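## Task

Bring the plate whose ID is E07 into nest OUT, and return each of the two remaining plates to the nest it began in. All three plates must rest flat within their nest's locators, with well A1 at the nest corner labelled A1, and stay that way without the robot holding them. Release everything and pull the arms away at the end.

## Robot and tools

Setup. Two arms, left_arm and right_arm, stand behind a table; the names are labels, not image sides. Nest OUT lies between the arms. The other nests form an arc in front of them, going clockwise when viewed from above: N1, N2, N3, RD. A fixed bar-code scanner sits next to RD and is always on. A plate lying flat in RD with well A1 at the A1-marked corner, with nothing blocking the scanner, gets its ID reported. Well A1 is at the plate's cut-off corner. The idle arm may be parked out of the way. Occasionally a held part gets a brief tug or a loose item gets nudged.

Frame. Reported hand poses use one scene frame: origin on the table top between the arms, +z up, +x outward over the table, left_arm on the +y side. Positions are in metres, orientations as quaternions wxyz. The reported point sits between the finger pads, about 1 cm behind the tips; fingers point along the gripper's +z and close along its y. Reported hand positions can be off, more so at long reach, and arm bases may be tilted. Mounting plates and the metal frame behind the arms are fixed obstacles.

execute_actions. Argument actions: a list holding one action (an empty list just returns state and images). An action may have rows, steps and until. rows: 1 to 15 rows, each applied for one control step of 1/30 s. Each row is a single list of 14 numbers, each in -1 to 1, covering both arms: left_arm waist, shoulder, elbow, wrist pitch, wrist yaw, wrist roll, gripper opening, then the same seven for right_arm. The six joint numbers are offsets, scaled, measured from the joint angles last reported at the start of this action (not from the previous row). Scale: 1.0 equals 1.264 rad waist, 1.32 shoulder, 1.276 elbow, 1.83 wrist pitch, 1.686 wrist yaw, 2.022 wrist roll. Joint ranges in rad: waist -2.880 to 2.880, shoulder 0.000 to 3.142, elbow 0.000 to 3.019, wrist pitch -1.693 to 1.571, wrist yaw -1.571 to 1.571, wrist roll -2.094 to 2.094; real ends may differ by 0.019. Asking more than 0.019 beyond a stated end is refused; beyond the real end, the joint stops there and the result may say "joint sent to its limit" (its absence proves nothing). The opening number is absolute: +1 fully open, -1 closed; closing fully needs about 0.2 s or more. steps: 1 to 450, at least one per row, default 15; after the rows end the arms keep heading to the last row's targets, so give long moves enough steps. until: stops the action early when device fields match, e.g. {"scanner": {"code": "e07"}}; numbers need a comparison such as [">", 0] with =, !=, <, <=, >, >=. It does not halt motion. Any unknown name or out-of-range value refuses the whole call.

Motion limits. Each joint's target may lead its measured angle only by 0.264 waist, 0.32 shoulder, 0.276 elbow, 0.33 wrist pitch, 0.186 wrist yaw, 0.522 wrist roll (rad), and targets are scaled back if they would put the gripper over 70 mm from where it is, so big moves take several calls. Very small commands (a few mm) may not move the hand. An arm sent zero offsets can sag; in the first call of each reply, resend offsets toward the angles you want, then zeros, adding more if a joint lags. "joint command not followed" means the clearance check altered that arm's targets; it drops its target and rests. If an arm is forced too far from its target, both arms drop targets.

Results. The state line gives each arm's pose. Joint positions and Joint velocities list per arm the six joints (rad, rad/s) then finger gap (m, m/s; 0.094 open). grip_measured is finger opening on the command scale; each gripper may be off by about 1 mm. To hold something, command about 0.03 below grip_measured (less for a lighter grip). Pads push about 50 to 62 N max; thin parts get less. Scanner fields: code (current ID in lower case, or no_read, never wrong) and reads (count of no_read-to-ID changes). MOTOR HOT appears from 85 °C; at 100 °C an OVER-TEMPERATURE FAULT drops that arm until it cools, so avoid holding loads idly, including while you think. The robot keeps your last command while you think.

zoom_image: camera (cam_high, cam_low, cam_left_wrist, cam_right_wrist) and region [x0, y0, x1, y1] in pixels, at most 504 by 504, origin top-left. Images are 504x504; calibration is given per camera.

finished_scene: scene is the current scene's number; it ends the scene permanently and reports success, so only call it once the plates are placed, released and the arms clear.

Avoid: dropping or knocking anything off the table, the arms colliding or pressing on each other, slamming, hard pushes and slips. Smooth, short, low-effort motion is preferred.

Each tool is called after "Request:" as a command line: name --argument value for each argument, lists and objects as JSON in quotes; but a table of rows of numbers goes row by row, as --pt "numbers of a row", without its own name.

## Session

I'll start by looking at the scene.

Request:
execute_actions --actions '[]'

Scene clock: 0.00 s.
left_arm: end_effector_position=(+0.1613, +0.8057, +0.1638) grip_measured=+1.000 end_effector_quat_wxyz=(+0.102, -0.034, +0.979, +0.171) | right_arm: end_effector_position=(+0.2524, +0.3189, +0.1948) grip_measured=+1.000 end_effector_quat_wxyz=(-0.203, -0.249, +0.930, +0.178)
Joint positions: left_arm=[ 1.409  1.479  1.15  -0.853  0.097  1.23   0.094] | right_arm=[ 1.173  2.109  2.095 -1.629 -0.543  0.45   0.094]
Joint velocities: left_arm=[-0.005 -0.024  0.007  0.002 -0.022 -0.081  0.   ] | right_arm=[-0.015 -0.015 -0.007  0.017 -0.022  0.007  0.   ]
scanner: code=no_read reads=0

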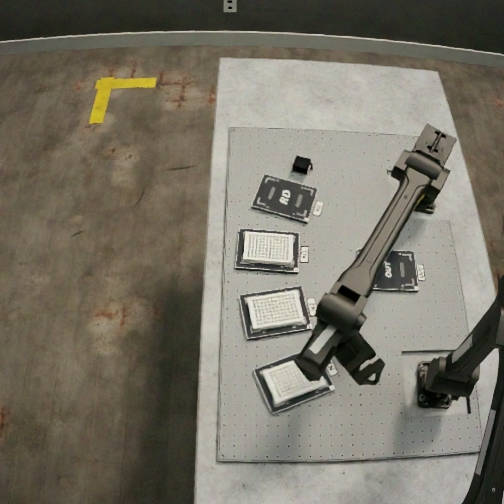

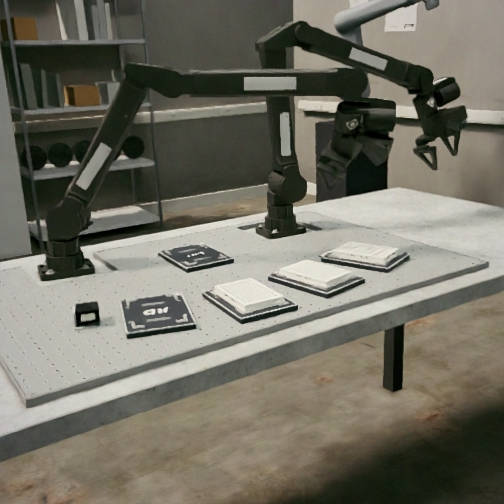

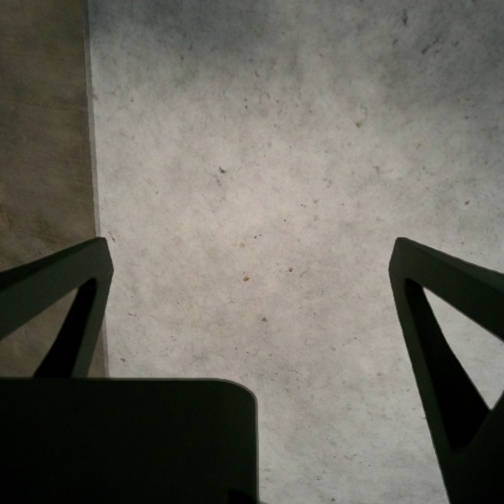

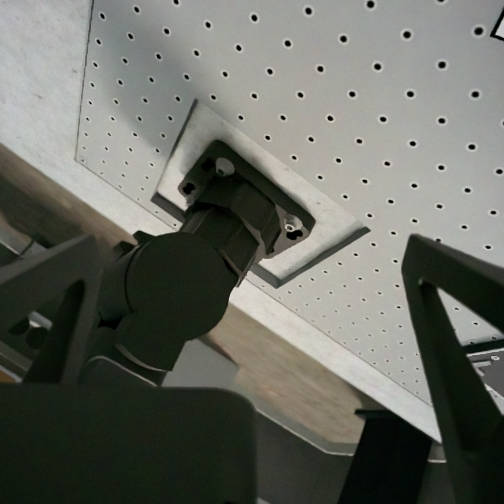

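Request:
zoom_image --camera "cam_high" --region '[210, 140, 450, 430]'

Request:
zoom_image --camera "cam_low" --region '[60, 220, 430, 350]'

Region (210, 140, 450, 430) of cam_high's 504x504 image, scaled by 1.738, with more detail than that image has; it fills the left 417 columns of this view, and the rest is white.

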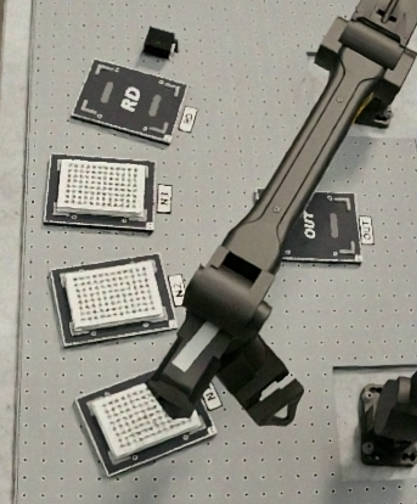

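Region (60, 220, 430, 350) of cam_low's 504x504 image, scaled by 1.362, with more detail than that image has; it fills the top 177 rows of this view, and the rest is white.

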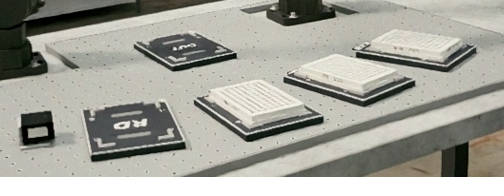

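Request:
zoom_image --camera "cam_high" --region '[225, 150, 345, 290]'

Request:
zoom_image --camera "cam_high" --region '[225, 275, 355, 425]'

Request:
zoom_image --camera "cam_low" --region '[190, 230, 420, 330]'

Region (225, 150, 345, 290) of cam_high's 504x504 image, scaled by 3.600, with more detail than that image has; it fills the left 432 columns of this view, and the rest is white.

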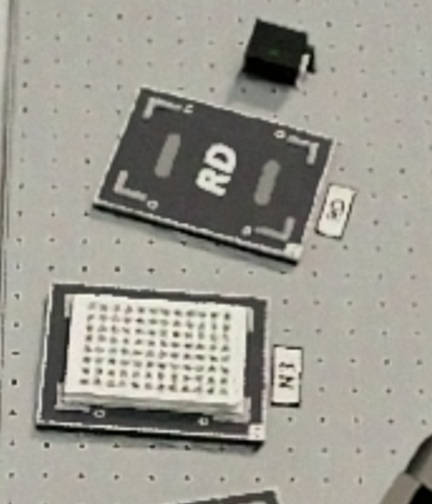

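Region (225, 275, 355, 425) of cam_high's 504x504 image, scaled by 3.360, with more detail than that image has; it fills the left 437 columns of this view, and the rest is white.

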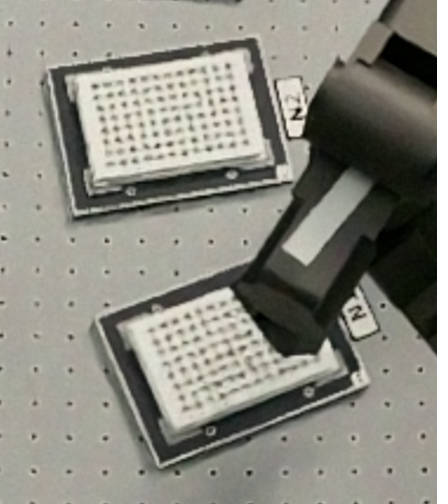

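Region (190, 230, 420, 330) of cam_low's 504x504 image, scaled by 2.191, with more detail than that image has; it fills the top 219 rows of this view, and the rest is white.

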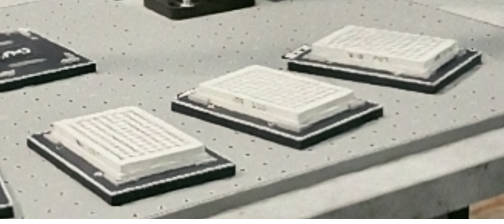

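Request:
zoom_image --camera "cam_low" --region '[200, 270, 300, 325]'

Request:
zoom_image --camera "cam_low" --region '[265, 250, 365, 300]'

Request:
zoom_image --camera "cam_low" --region '[315, 235, 415, 280]'

Region (200, 270, 300, 325) of cam_low's 504x504 image, scaled by 5.040, with more detail than that image has; it fills the top 277 rows of this view, and the rest is white.

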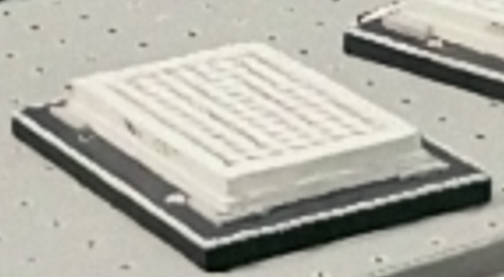

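Region (265, 250, 365, 300) of cam_low's 504x504 image, scaled by 5.040, with more detail than that image has.

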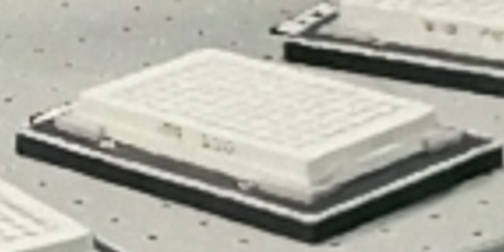

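Region (315, 235, 415, 280) of cam_low's 504x504 image, scaled by 5.040, with more detail than that image has; it fills the top 227 rows of this view, and the rest is white.

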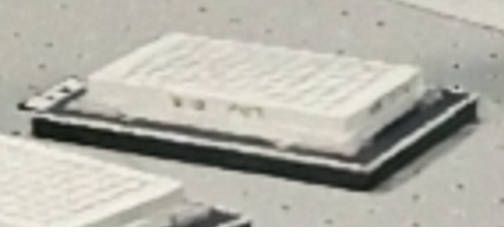

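Request:
zoom_image --camera "cam_high" --region '[340, 230, 450, 310]'

Request:
zoom_image --camera "cam_low" --region '[60, 235, 250, 345]'

Region (340, 230, 450, 310) of cam_high's 504x504 image, scaled by 4.582, with more detail than that image has; it fills the top 367 rows of this view, and the rest is white.

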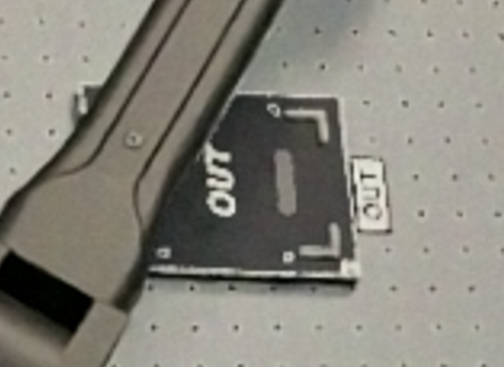

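Region (60, 235, 250, 345) of cam_low's 504x504 image, scaled by 2.653, with more detail than that image has; it fills the top 292 rows of this view, and the rest is white.

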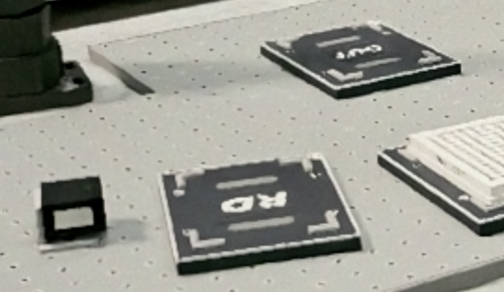

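Request:
zoom_image --camera "cam_low" --region '[20, 10, 480, 290]'

Region (20, 10, 480, 290) of cam_low's 504x504 image, scaled by 1.096, with more detail than that image has; it fills the top 307 rows of this view, and the rest is white.

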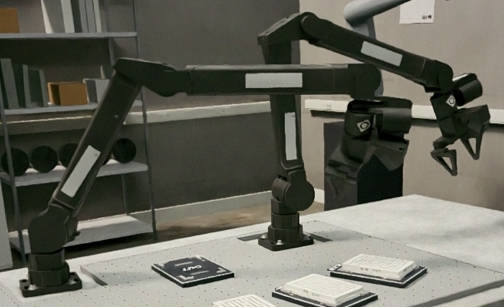

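Request:
zoom_image --camera "cam_low" --region '[285, 265, 325, 290]'

Request:
zoom_image --camera "cam_low" --region '[340, 245, 380, 270]'

Request:
zoom_image --camera "cam_low" --region '[210, 280, 250, 310]'

Region (285, 265, 325, 290) of cam_low's 504x504 image, scaled by 12.600, with more detail than that image has; it fills the top 315 rows of this view, and the rest is white.

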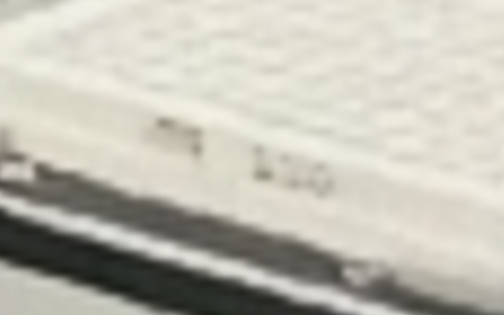

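Region (340, 245, 380, 270) of cam_low's 504x504 image, scaled by 12.600, with more detail than that image has; it fills the top 315 rows of this view, and the rest is white.

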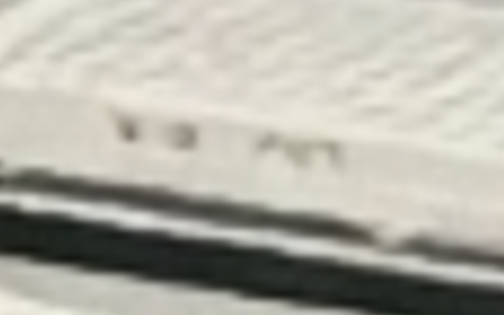

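Region (210, 280, 250, 310) of cam_low's 504x504 image, scaled by 12.600, with more detail than that image has; it fills the top 378 rows of this view, and the rest is white.

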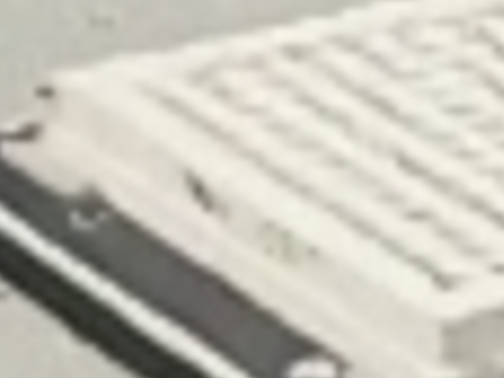

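Request:
execute_actions --actions '[{"rows": [[0,0,0,0,0,0,1, -0.03,-0.02,-0.03,0.01,0.02,0,1],[0,0,0,0,0,0,1, -0.08,-0.05,-0.08,0.025,0.06,0.005,1],[0,0,0,0,0,0,1, -0.15,-0.09,-0.14,0.045,0.11,0.01,1],[0,0,0,0,0,0,1, -0.23,-0.14,-0.21,0.07,0.16,0.01,1],[0,0,0,0,0,0,1, -0.31,-0.19,-0.29,0.095,0.22,0.015,1],[0,0,0,0,0,0,1, -0.39,-0.23,-0.36,0.115,0.28,0.017,1],[0,0,0,0,0,0,1, -0.4533,-0.272,-0.4193,0.1361,0.3221,0.0198,1]], "steps": 60}]'

Scene clock: 122.00 s.
left_arm: end_effector_position=(+0.1613, +0.8057, +0.1638) grip_measured=+1.000 end_effector_quat_wxyz=(+0.102, -0.034, +0.979, +0.171) | right_arm: end_effector_position=(+0.4618, -0.0472, +0.1745) grip_measured=+1.000 end_effector_quat_wxyz=(-0.002, +0.027, +1.000, -0.002)
Joint positions: left_arm=[ 1.409  1.479  1.15  -0.853  0.097  1.23   0.094] | right_arm=[ 0.604  1.754  1.569 -1.392  0.001  0.481  0.094]
Joint velocities: left_arm=[-0.015 -0.005  0.007 -0.012  0.007 -0.022  0.   ] | right_arm=[-0.015 -0.005 -0.017 -0.007  0.037 -0.007  0.   ]
scanner: code=no_read reads=0
camera_calibration (this result's frames):
cam_right_wrist: T_world_to_cam=[[-0.0597676, -0.998069, 0.0168905, -0.0238835], [-0.809297, 0.0583548, 0.584495, 0.285041], [-0.584352, 0.0212644, -0.811222, 0.532812], [0, 0, 0, 1]] pos_world=[0.540605, -0.0518008, 0.266027]

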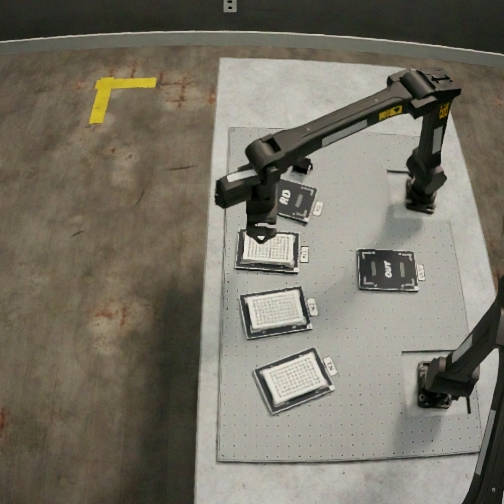

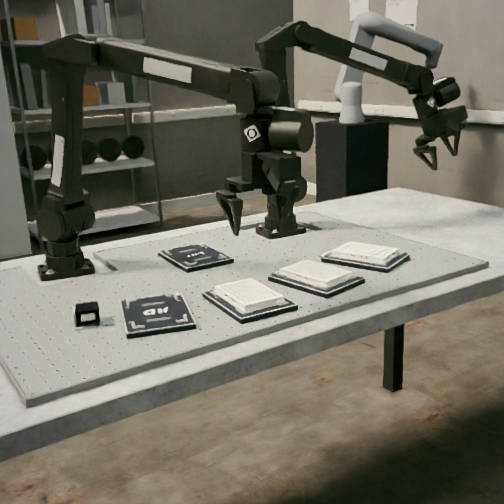

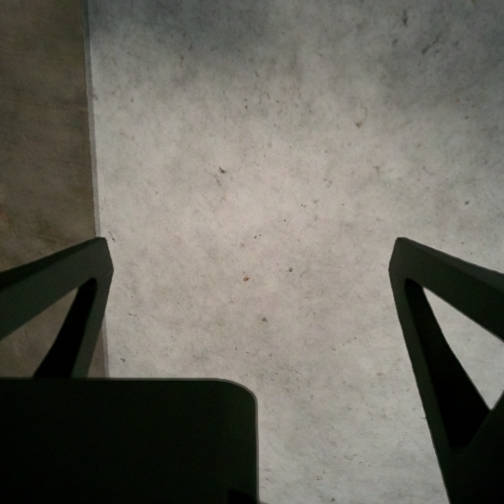

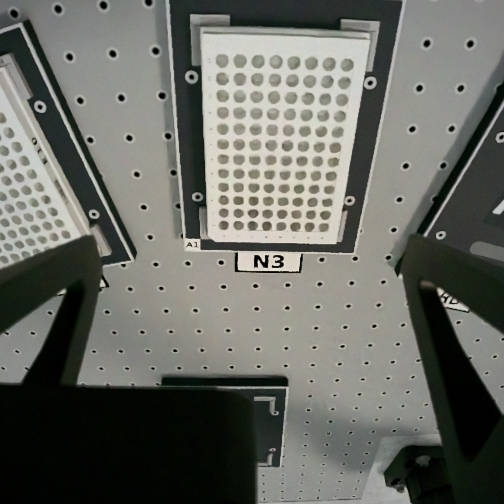

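Request:
zoom_image --camera "cam_low" --region '[20, 20, 340, 290]'

Request:
zoom_image --camera "cam_right_wrist" --region '[150, 0, 410, 290]'

Region (20, 20, 340, 290) of cam_low's 504x504 image, scaled by 1.575, with more detail than that image has; it fills the top 425 rows of this view, and the rest is white.

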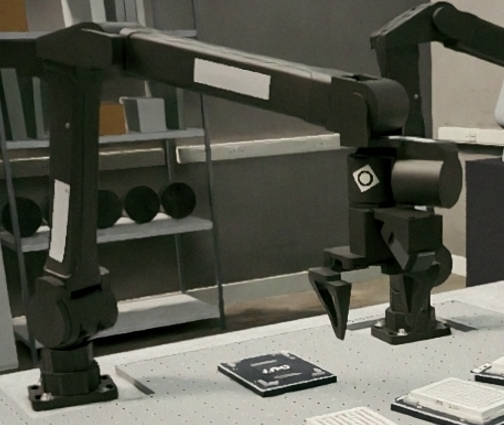

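Region (150, 0, 410, 290) of cam_right_wrist's 504x504 image, scaled by 1.738, with more detail than that image has; it fills the left 452 columns of this view, and the rest is white.

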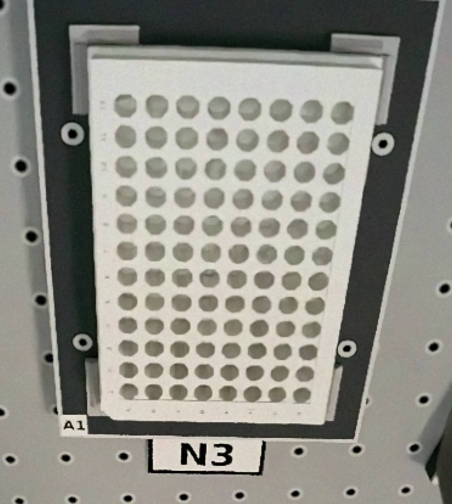

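Request:
zoom_image --camera "cam_right_wrist" --region '[0, 40, 140, 270]'

Region (0, 40, 140, 270) of cam_right_wrist's 504x504 image, scaled by 2.191, with more detail than that image has; it fills the left 307 columns of this view, and the rest is white.

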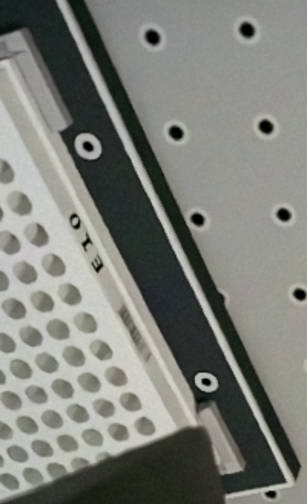

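Request:
zoom_image --camera "cam_right_wrist" --region '[15, 120, 85, 215]'

Region (15, 120, 85, 215) of cam_right_wrist's 504x504 image, scaled by 5.305, with more detail than that image has; it fills the left 371 columns of this view, and the rest is white.

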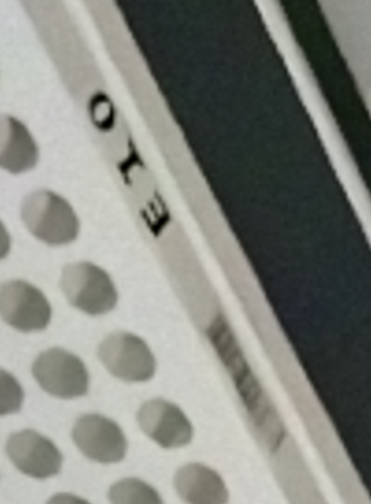

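Request:
execute_actions --actions '[{"rows": [[0,0,0,0,0,0,1, -0.01,0.005,0,0.004,0,0.05,1],[0,0,0,0,0,0,1, -0.03,0.015,0,0.012,0,0.14,1],[0,0,0,0,0,0,1, -0.05,0.03,0,0.022,0,0.25,1],[0,0,0,0,0,0,1, -0.075,0.045,0,0.033,0,0.38,1],[0,0,0,0,0,0,1, -0.10,0.06,0,0.044,0,0.52,1],[0,0,0,0,0,0,1, -0.1187,0.0758,0,0.0546,0,0.675,1]], "steps": 45}]'

Scene clock: 243.50 s.
left_arm: end_effector_position=(+0.1613, +0.8057, +0.1638) grip_measured=+1.000 end_effector_quat_wxyz=(+0.102, -0.034, +0.979, +0.171) | right_arm: end_effector_position=(+0.5128, -0.1192, +0.1270) grip_measured=+1.000 end_effector_quat_wxyz=(-0.001, +0.706, +0.708, -0.004)
Joint positions: left_arm=[ 1.409  1.479  1.15  -0.853  0.097  1.23   0.094] | right_arm=[ 0.448  1.845  1.569 -1.304  0.001  1.836  0.094]
Joint velocities: left_arm=[-0.015 -0.015 -0.002 -0.007  0.022 -0.022  0.   ] | right_arm=[-0.005 -0.005  0.002 -0.017  0.037 -0.081  0.   ]
scanner: code=no_read reads=0
camera_calibration (this result's frames):
cam_right_wrist: T_world_to_cam=[[-0.999789, 0.0013102, 0.0204958, 0.508821], [0.0129152, 0.816049, 0.577838, 0.027862], [-0.0159685, 0.577981, -0.815894, 0.301078], [0, 0, 0, 1]] pos_world=[0.513161, -0.197421, 0.21912]

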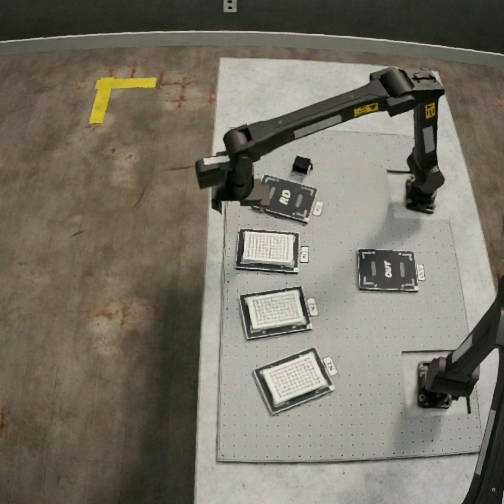

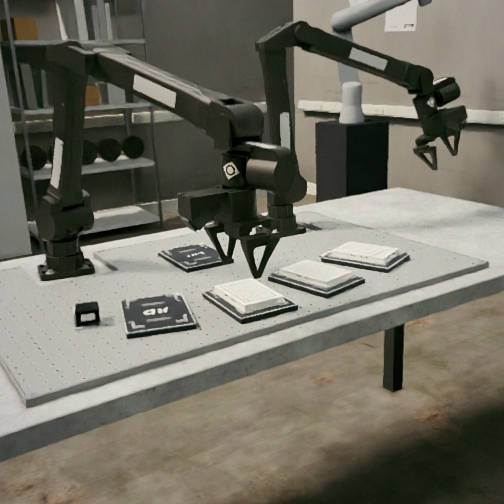

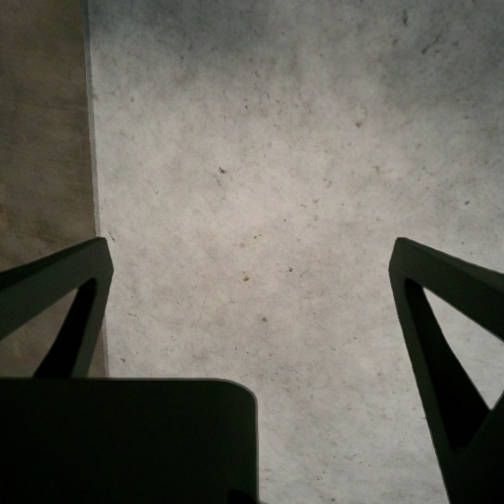

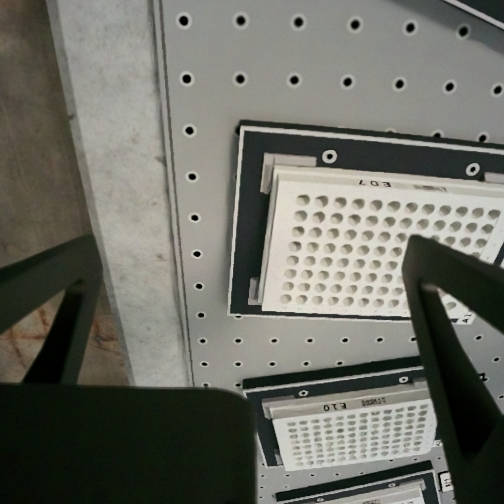

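Now I can see labels on the plate sides. Let me zoom in.

Request:
zoom_image --camera "cam_right_wrist" --region '[320, 150, 500, 230]'

Request:
zoom_image --camera "cam_right_wrist" --region '[240, 360, 470, 504]'

Region (320, 150, 500, 230) of cam_right_wrist's 504x504 image, scaled by 2.800, with more detail than that image has.

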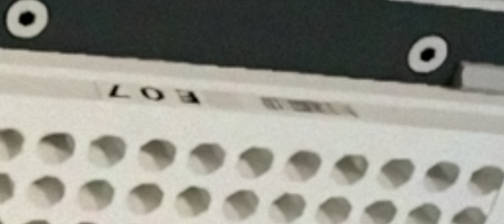

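Region (240, 360, 470, 504) of cam_right_wrist's 504x504 image, scaled by 2.191, with more detail than that image has; it fills the top 316 rows of this view, and the rest is white.

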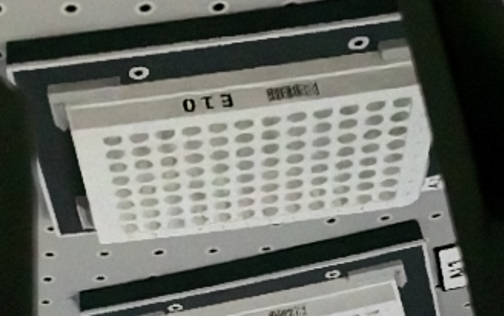

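Request:
zoom_image --camera "cam_right_wrist" --region '[220, 110, 504, 330]'

Region (220, 110, 504, 330) of cam_right_wrist's 504x504 image, scaled by 1.775, with more detail than that image has; it fills the top 390 rows of this view, and the rest is white.

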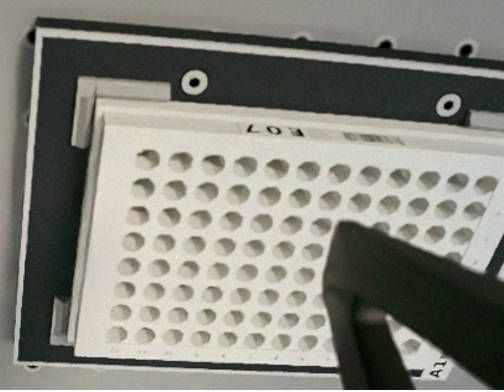

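Request:
execute_actions --actions '[{"rows": [[0,0,0,0,0,0,1, 0.01,-0.004,-0.015,0.01,0,-0.05,1],[0,0,0,0,0,0,1, 0.025,-0.01,-0.04,0.025,0,-0.14,1],[0,0,0,0,0,0,1, 0.045,-0.018,-0.075,0.043,0,-0.25,1],[0,0,0,0,0,0,1, 0.065,-0.027,-0.11,0.063,0,-0.38,1],[0,0,0,0,0,0,1, 0.085,-0.036,-0.15,0.085,0,-0.50,1],[0,0,0,0,0,0,1, 0.10,-0.044,-0.185,0.105,0,-0.60,1],[0,0,0,0,0,0,1, 0.1165,-0.0504,-0.2125,0.1212,0,-0.6666,1]], "steps": 40}]'

Scene clock: 364.83 s.
left_arm: end_effector_position=(+0.1613, +0.8057, +0.1638) grip_measured=+1.000 end_effector_quat_wxyz=(+0.102, -0.034, +0.979, +0.171) | right_arm: end_effector_position=(+0.4341, -0.0606, +0.0613) grip_measured=+1.000 end_effector_quat_wxyz=(-0.006, +0.037, +0.999, -0.004)
Joint positions: left_arm=[ 1.409  1.479  1.15  -0.853  0.097  1.23   0.094] | right_arm=[ 0.603  1.78   1.29  -1.094  0.001  0.498  0.094]
Joint velocities: left_arm=[-0.005 -0.005 -0.012  0.002  0.051  0.037  0.   ] | right_arm=[-0.005 -0.015  0.017  0.002  0.037 -0.037  0.   ]
scanner: code=no_read reads=0
camera_calibration (this result's frames):
cam_right_wrist: T_world_to_cam=[[-0.0786696, -0.996691, 0.0204651, -0.0289422], [-0.804196, 0.0755809, 0.589539, 0.328111], [-0.589134, 0.0299208, -0.807481, 0.427393], [0, 0, 0, 1]] pos_world=[0.513381, -0.0664333, 0.15227]

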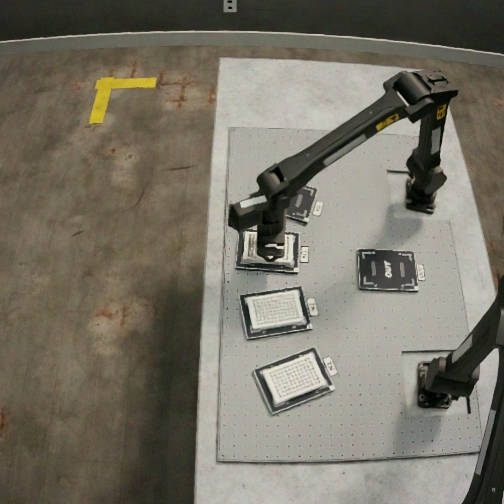

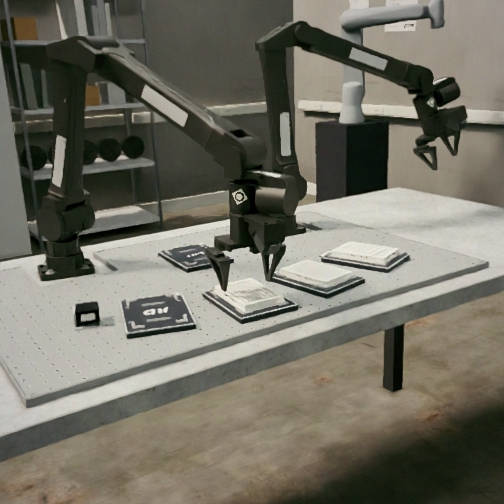

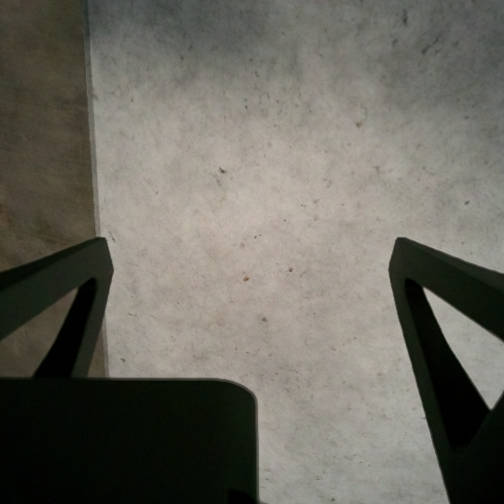

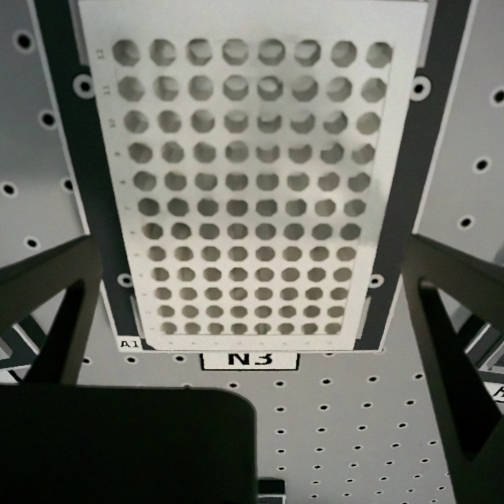

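Request:
execute_actions --actions '[]'

Scene clock: 381.83 s.
left_arm: end_effector_position=(+0.1613, +0.8057, +0.1638) grip_measured=+1.000 end_effector_quat_wxyz=(+0.102, -0.034, +0.979, +0.171) | right_arm: end_effector_position=(+0.4341, -0.0606, +0.0613) grip_measured=+1.000 end_effector_quat_wxyz=(-0.006, +0.037, +0.999, -0.004)
Joint positions: left_arm=[ 1.409  1.479  1.15  -0.853  0.097  1.23   0.094] | right_arm=[ 0.603  1.78   1.29  -1.094  0.001  0.498  0.094]
Joint velocities: left_arm=[-0.005 -0.015 -0.007 -0.007 -0.022  0.022  0.   ] | right_arm=[ 0.005  0.015  0.007 -0.002 -0.007 -0.095  0.   ]
scanner: code=no_read reads=0
camera_calibration (this result's frames):
cam_right_wrist: T_world_to_cam=[[-0.0779091, -0.996751, 0.0204568, -0.0292755], [-0.804251, 0.0749622, 0.589543, 0.328097], [-0.589161, 0.0294784, -0.807478, 0.427378], [0, 0, 0, 1]] pos_world=[0.513386, -0.0663736, 0.152269]

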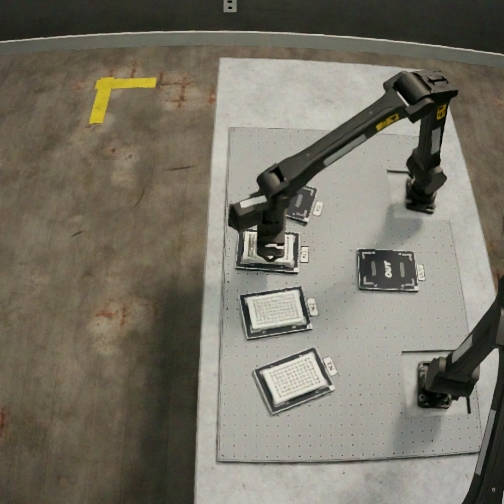

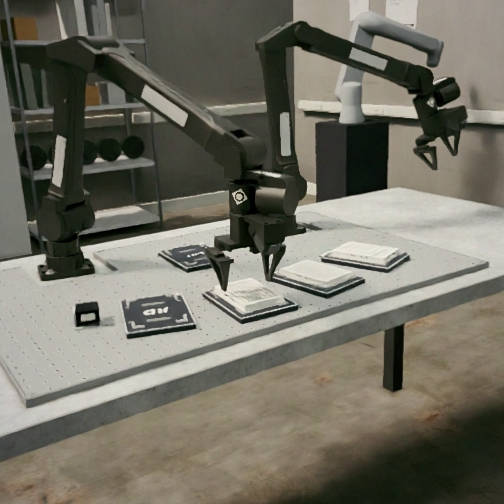

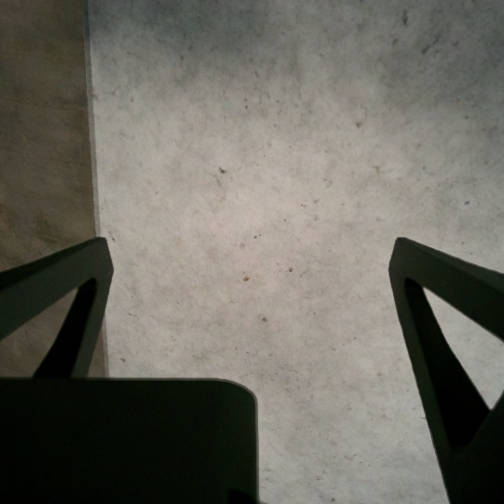

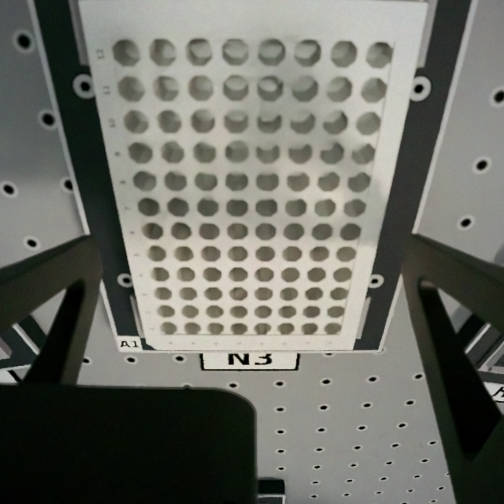

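Request:
zoom_image --camera "cam_low" --region '[190, 260, 310, 330]'

Request:
zoom_image --camera "cam_right_wrist" --region '[60, 200, 460, 400]'

Region (190, 260, 310, 330) of cam_low's 504x504 image, scaled by 4.200, with more detail than that image has; it fills the top 294 rows of this view, and the rest is white.

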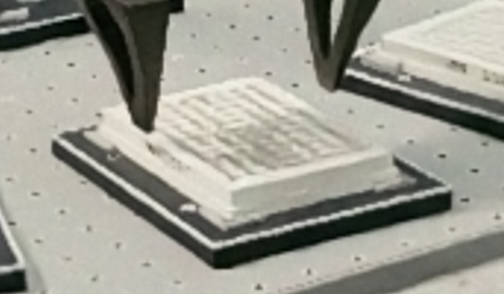

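Region (60, 200, 460, 400) of cam_right_wrist's 504x504 image, scaled by 1.260, with more detail than that image has.

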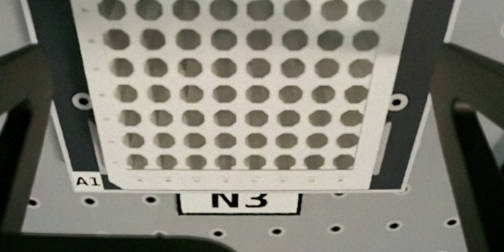

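Request:
execute_actions --actions '[{"rows": [[0,0,0,0,0,0,1,-0.0013,0.0037,0,0.0038,0,0.0008,1],[0,0,0,0,0,0,1,-0.0026,0.0074,0,0.0077,0,0.0016,1],[0,0,0,0,0,0,1,-0.0039,0.0111,0,0.0115,0,0.0024,1],[0,0,0,0,0,0,1,-0.0052,0.0148,0,0.0153,0,0.0032,1],[0,0,0,0,0,0,1,-0.0064,0.0184,0,0.0191,0,0.004,1],[0,0,0,0,0,0,1,-0.0077,0.0221,0,0.023,0,0.0048,1],[0,0,0,0,0,0,1,-0.009,0.0258,0,0.0268,0,0.0056,1],[0,0,0,0,0,0,1,-0.0103,0.0295,0,0.0306,0,0.0064,1]], "steps": 22}]'

Scene clock: 491.90 s.
left_arm: end_effector_position=(+0.1613, +0.8057, +0.1638) grip_measured=+1.000 end_effector_quat_wxyz=(+0.102, -0.034, +0.979, +0.171) | right_arm: end_effector_position=(+0.4433, -0.0565, +0.0570) grip_measured=+1.000 end_effector_quat_wxyz=(+0.010, +0.038, +0.999, +0.004)
Joint positions: left_arm=[ 1.409  1.479  1.15  -0.853  0.097  1.23   0.094] | right_arm=[ 0.603  1.789  1.29  -1.051  0.001  0.501  0.094]
Joint velocities: left_arm=[-0.024 -0.005 -0.012 -0.007  0.081  0.007  0.   ] | right_arm=[-0.005 -0.015  0.017 -0.007 -0.007 -0.022  0.   ]
scanner: code=no_read reads=0
camera_calibration (this result's frames):
cam_right_wrist: T_world_to_cam=[[-0.0817132, -0.996649, 0.00367231, -0.021695], [-0.822264, 0.069497, 0.564847, 0.346731], [-0.563209, 0.0431359, -0.825188, 0.419539], [0, 0, 0, 1]] pos_world=[0.51962, -0.0638162, 0.150428]

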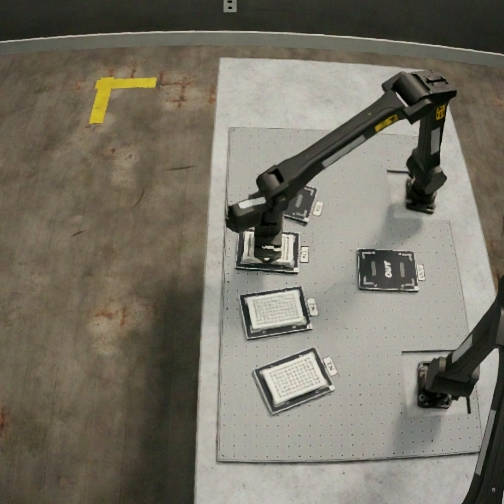

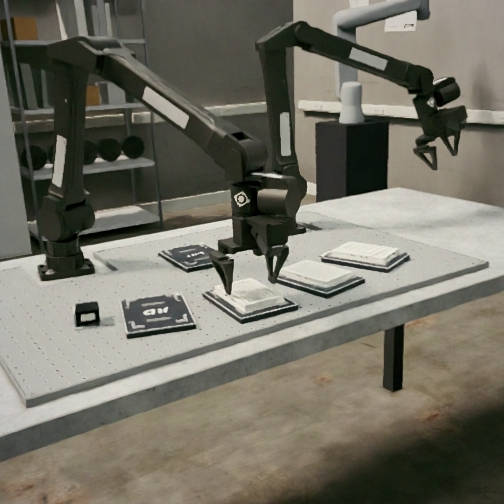

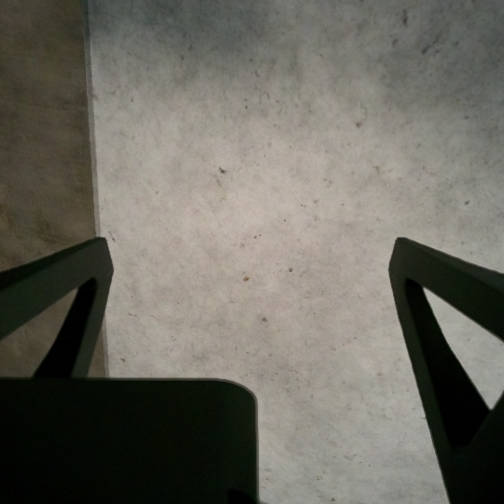

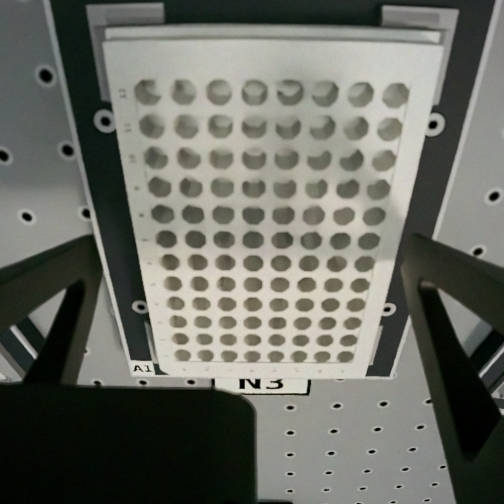

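Request:
zoom_image --camera "cam_low" --region '[190, 230, 310, 330]'

Request:
zoom_image --camera "cam_right_wrist" --region '[60, 180, 460, 400]'

Region (190, 230, 310, 330) of cam_low's 504x504 image, scaled by 4.200, with more detail than that image has.

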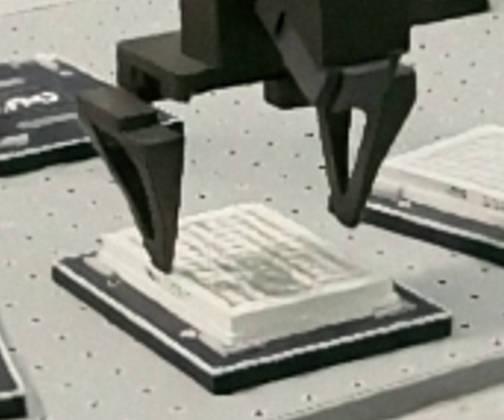

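Region (60, 180, 460, 400) of cam_right_wrist's 504x504 image, scaled by 1.260, with more detail than that image has; it fills the top 277 rows of this view, and the rest is white.

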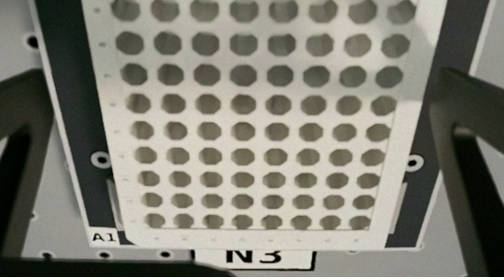

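Request:
execute_actions --actions '[{"rows": [[0,0,0,0,0,0,1,-0.0042,0.004,0,0,0,0,1],[0,0,0,0,0,0,1,-0.0083,0.008,0,0,0,0,1],[0,0,0,0,0,0,1,-0.0125,0.012,0,0,0,0,1],[0,0,0,0,0,0,1,-0.0166,0.016,0,0,0,0,1],[0,0,0,0,0,0,1,-0.0166,0.020,0,0,0,0,1],[0,0,0,0,0,0,1,-0.0166,0.024,0,0,0,0,1],[0,0,0,0,0,0,1,-0.0166,0.028,0,0,0,0,1],[0,0,0,0,0,0,1,-0.0166,0.031,0,0,0,0,1]], "steps": 28}]'

Scene clock: 562.37 s.
left_arm: end_effector_position=(+0.1613, +0.8057, +0.1638) grip_measured=+1.000 end_effector_quat_wxyz=(+0.102, -0.034, +0.979, +0.171) | right_arm: end_effector_position=(+0.4446, -0.0616, +0.0516) grip_measured=+1.000 end_effector_quat_wxyz=(+0.005, +0.043, +0.999, +0.002)
Joint positions: left_arm=[ 1.409  1.479  1.15  -0.853  0.097  1.23   0.094] | right_arm=[ 0.593  1.8    1.29  -1.051  0.001  0.501  0.094]
Joint velocities: left_arm=[-0.015 -0.015  0.007  0.002 -0.022  0.007  0.   ] | right_arm=[ 0.005 -0.015  0.027 -0.022  0.066 -0.007  0.   ]
scanner: code=no_read reads=0
camera_calibration (this result's frames):
cam_right_wrist: T_world_to_cam=[[-0.0919097, -0.995726, 0.00903459, -0.0223809], [-0.815743, 0.0804936, 0.572786, 0.34863], [-0.571065, 0.0452747, -0.819655, 0.419408], [0, 0, 0, 1]] pos_world=[0.521845, -0.0693363, 0.144282]

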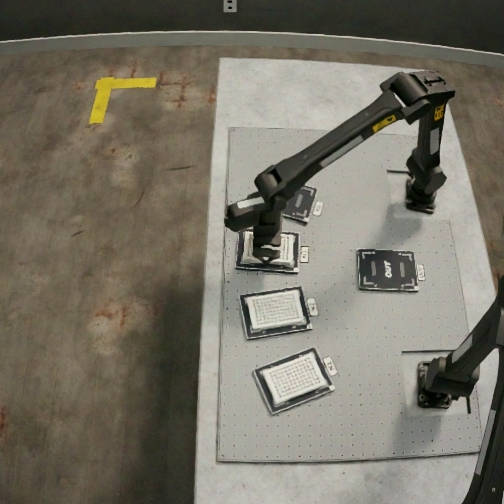

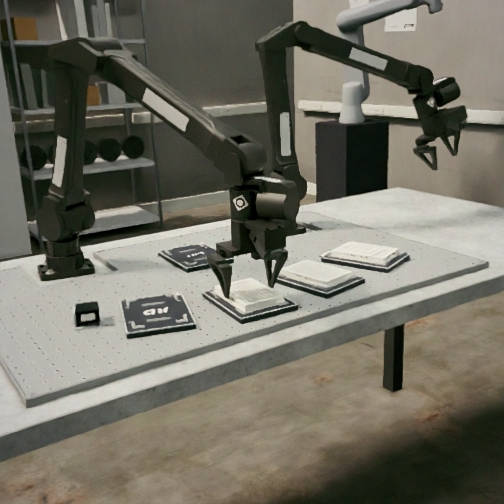

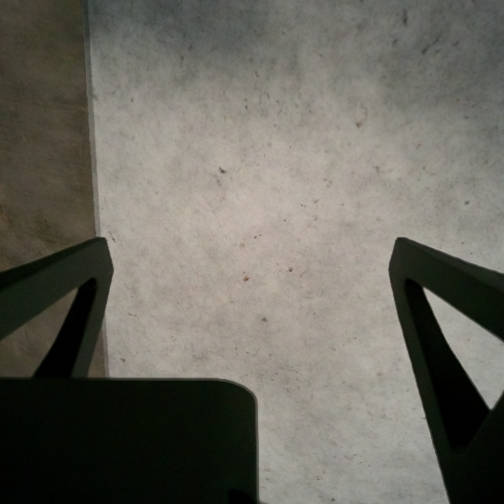

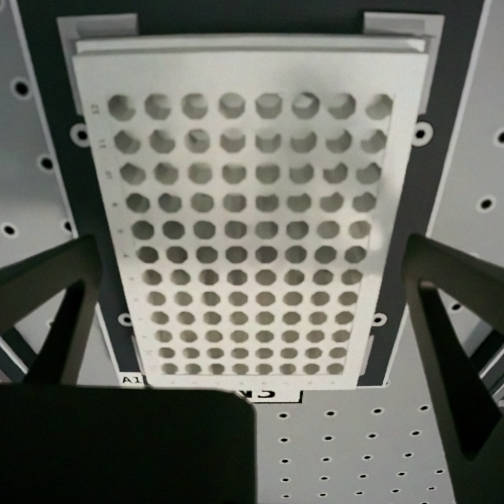

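Request:
zoom_image --camera "cam_low" --region '[195, 250, 305, 330]'

Region (195, 250, 305, 330) of cam_low's 504x504 image, scaled by 4.582, with more detail than that image has; it fills the top 367 rows of this view, and the rest is white.

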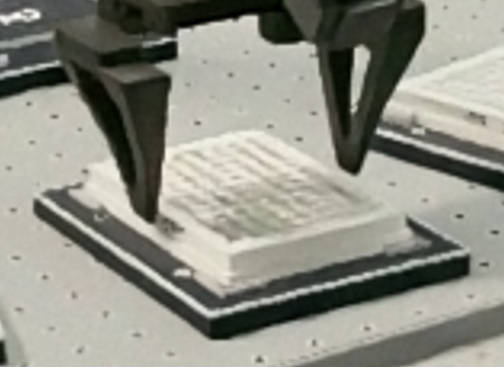

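Request:
execute_actions --actions '[{"rows": [[0,0,0,0,0,0,1,0,0.005,0,0.0016,0,0,1],[0,0,0,0,0,0,1,0,0.010,0,0.0032,0,0,1],[0,0,0,0,0,0,1,0,0.015,0,0.0047,0,0,1],[0,0,0,0,0,0,1,0,0.020,0,0.0063,0,0,1],[0,0,0,0,0,0,1,0,0.025,0,0.0079,0,0,1],[0,0,0,0,0,0,1,0,0.030,0,0.0095,0,0,1],[0,0,0,0,0,0,1,0,0.035,0,0.011,0,0,1],[0,0,0,0,0,0,1,0,0.0405,0,0.0126,0,0,1]], "steps": 26}]'

Scene clock: 586.93 s.
left_arm: end_effector_position=(+0.1613, +0.8057, +0.1638) grip_measured=+1.000 end_effector_quat_wxyz=(+0.102, -0.034, +0.979, +0.171) | right_arm: end_effector_position=(+0.4454, -0.0612, +0.0394) grip_measured=+1.000 end_effector_quat_wxyz=(-0.001, +0.043, +0.999, -0.001)
Joint positions: left_arm=[ 1.409  1.479  1.15  -0.853  0.097  1.23   0.094] | right_arm=[ 0.593  1.825  1.29  -1.038  0.001  0.501  0.094]
Joint velocities: left_arm=[-0.005  0.005 -0.002  0.007 -0.007 -0.051  0.   ] | right_arm=[-0.015 -0.005  0.002  0.002 -0.022 -0.066  0.   ]
scanner: code=no_read reads=0
camera_calibration (this result's frames):
cam_right_wrist: T_world_to_cam=[[-0.0917637, -0.995668, 0.0149863, -0.0220913], [-0.808798, 0.0833035, 0.582157, 0.352968], [-0.580884, 0.0413, -0.812938, 0.413616], [0, 0, 0, 1]] pos_world=[0.523715, -0.0684814, 0.131093]

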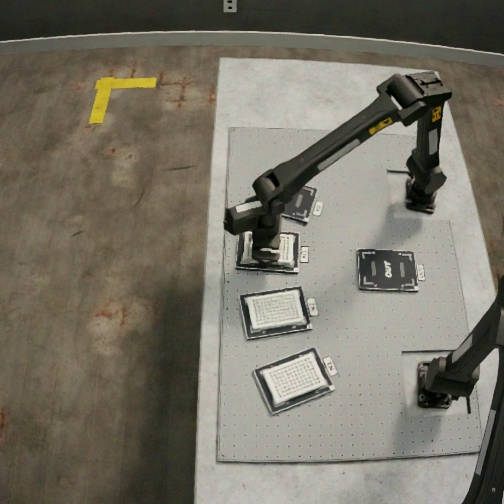

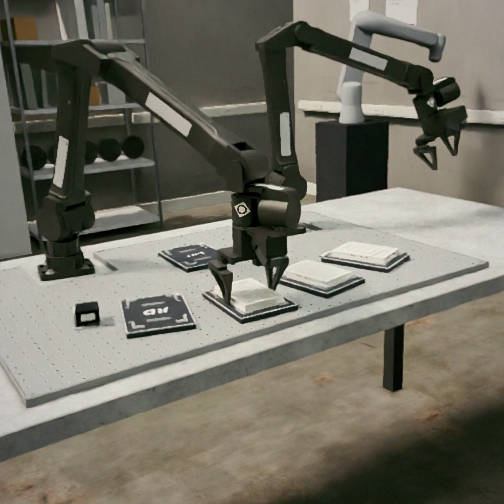

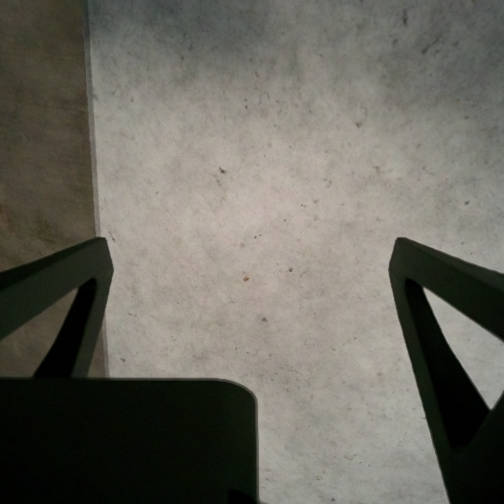

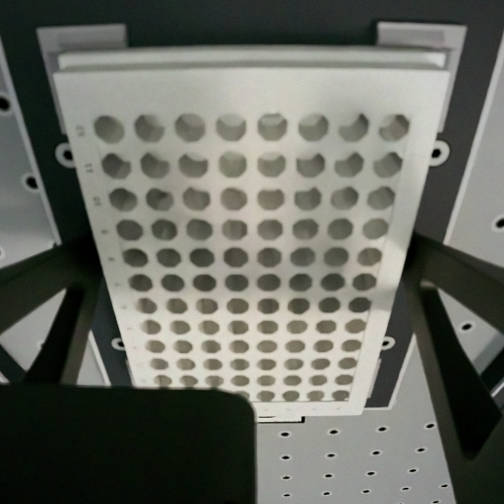

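Request:
zoom_image --camera "cam_low" --region '[195, 250, 305, 330]'

Request:
zoom_image --camera "cam_right_wrist" --region '[40, 140, 480, 400]'

Region (195, 250, 305, 330) of cam_low's 504x504 image, scaled by 4.582, with more detail than that image has; it fills the top 367 rows of this view, and the rest is white.

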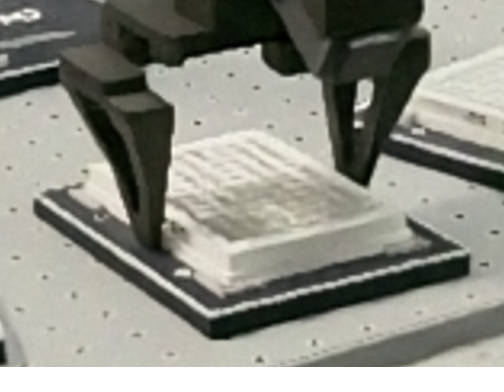

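Region (40, 140, 480, 400) of cam_right_wrist's 504x504 image, scaled by 1.145, with more detail than that image has; it fills the top 298 rows of this view, and the rest is white.

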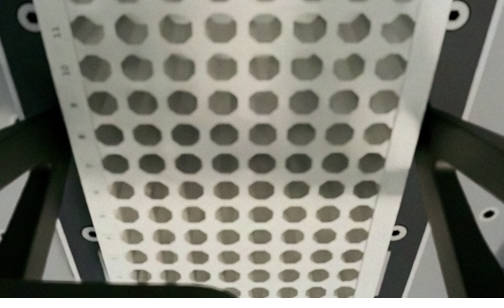

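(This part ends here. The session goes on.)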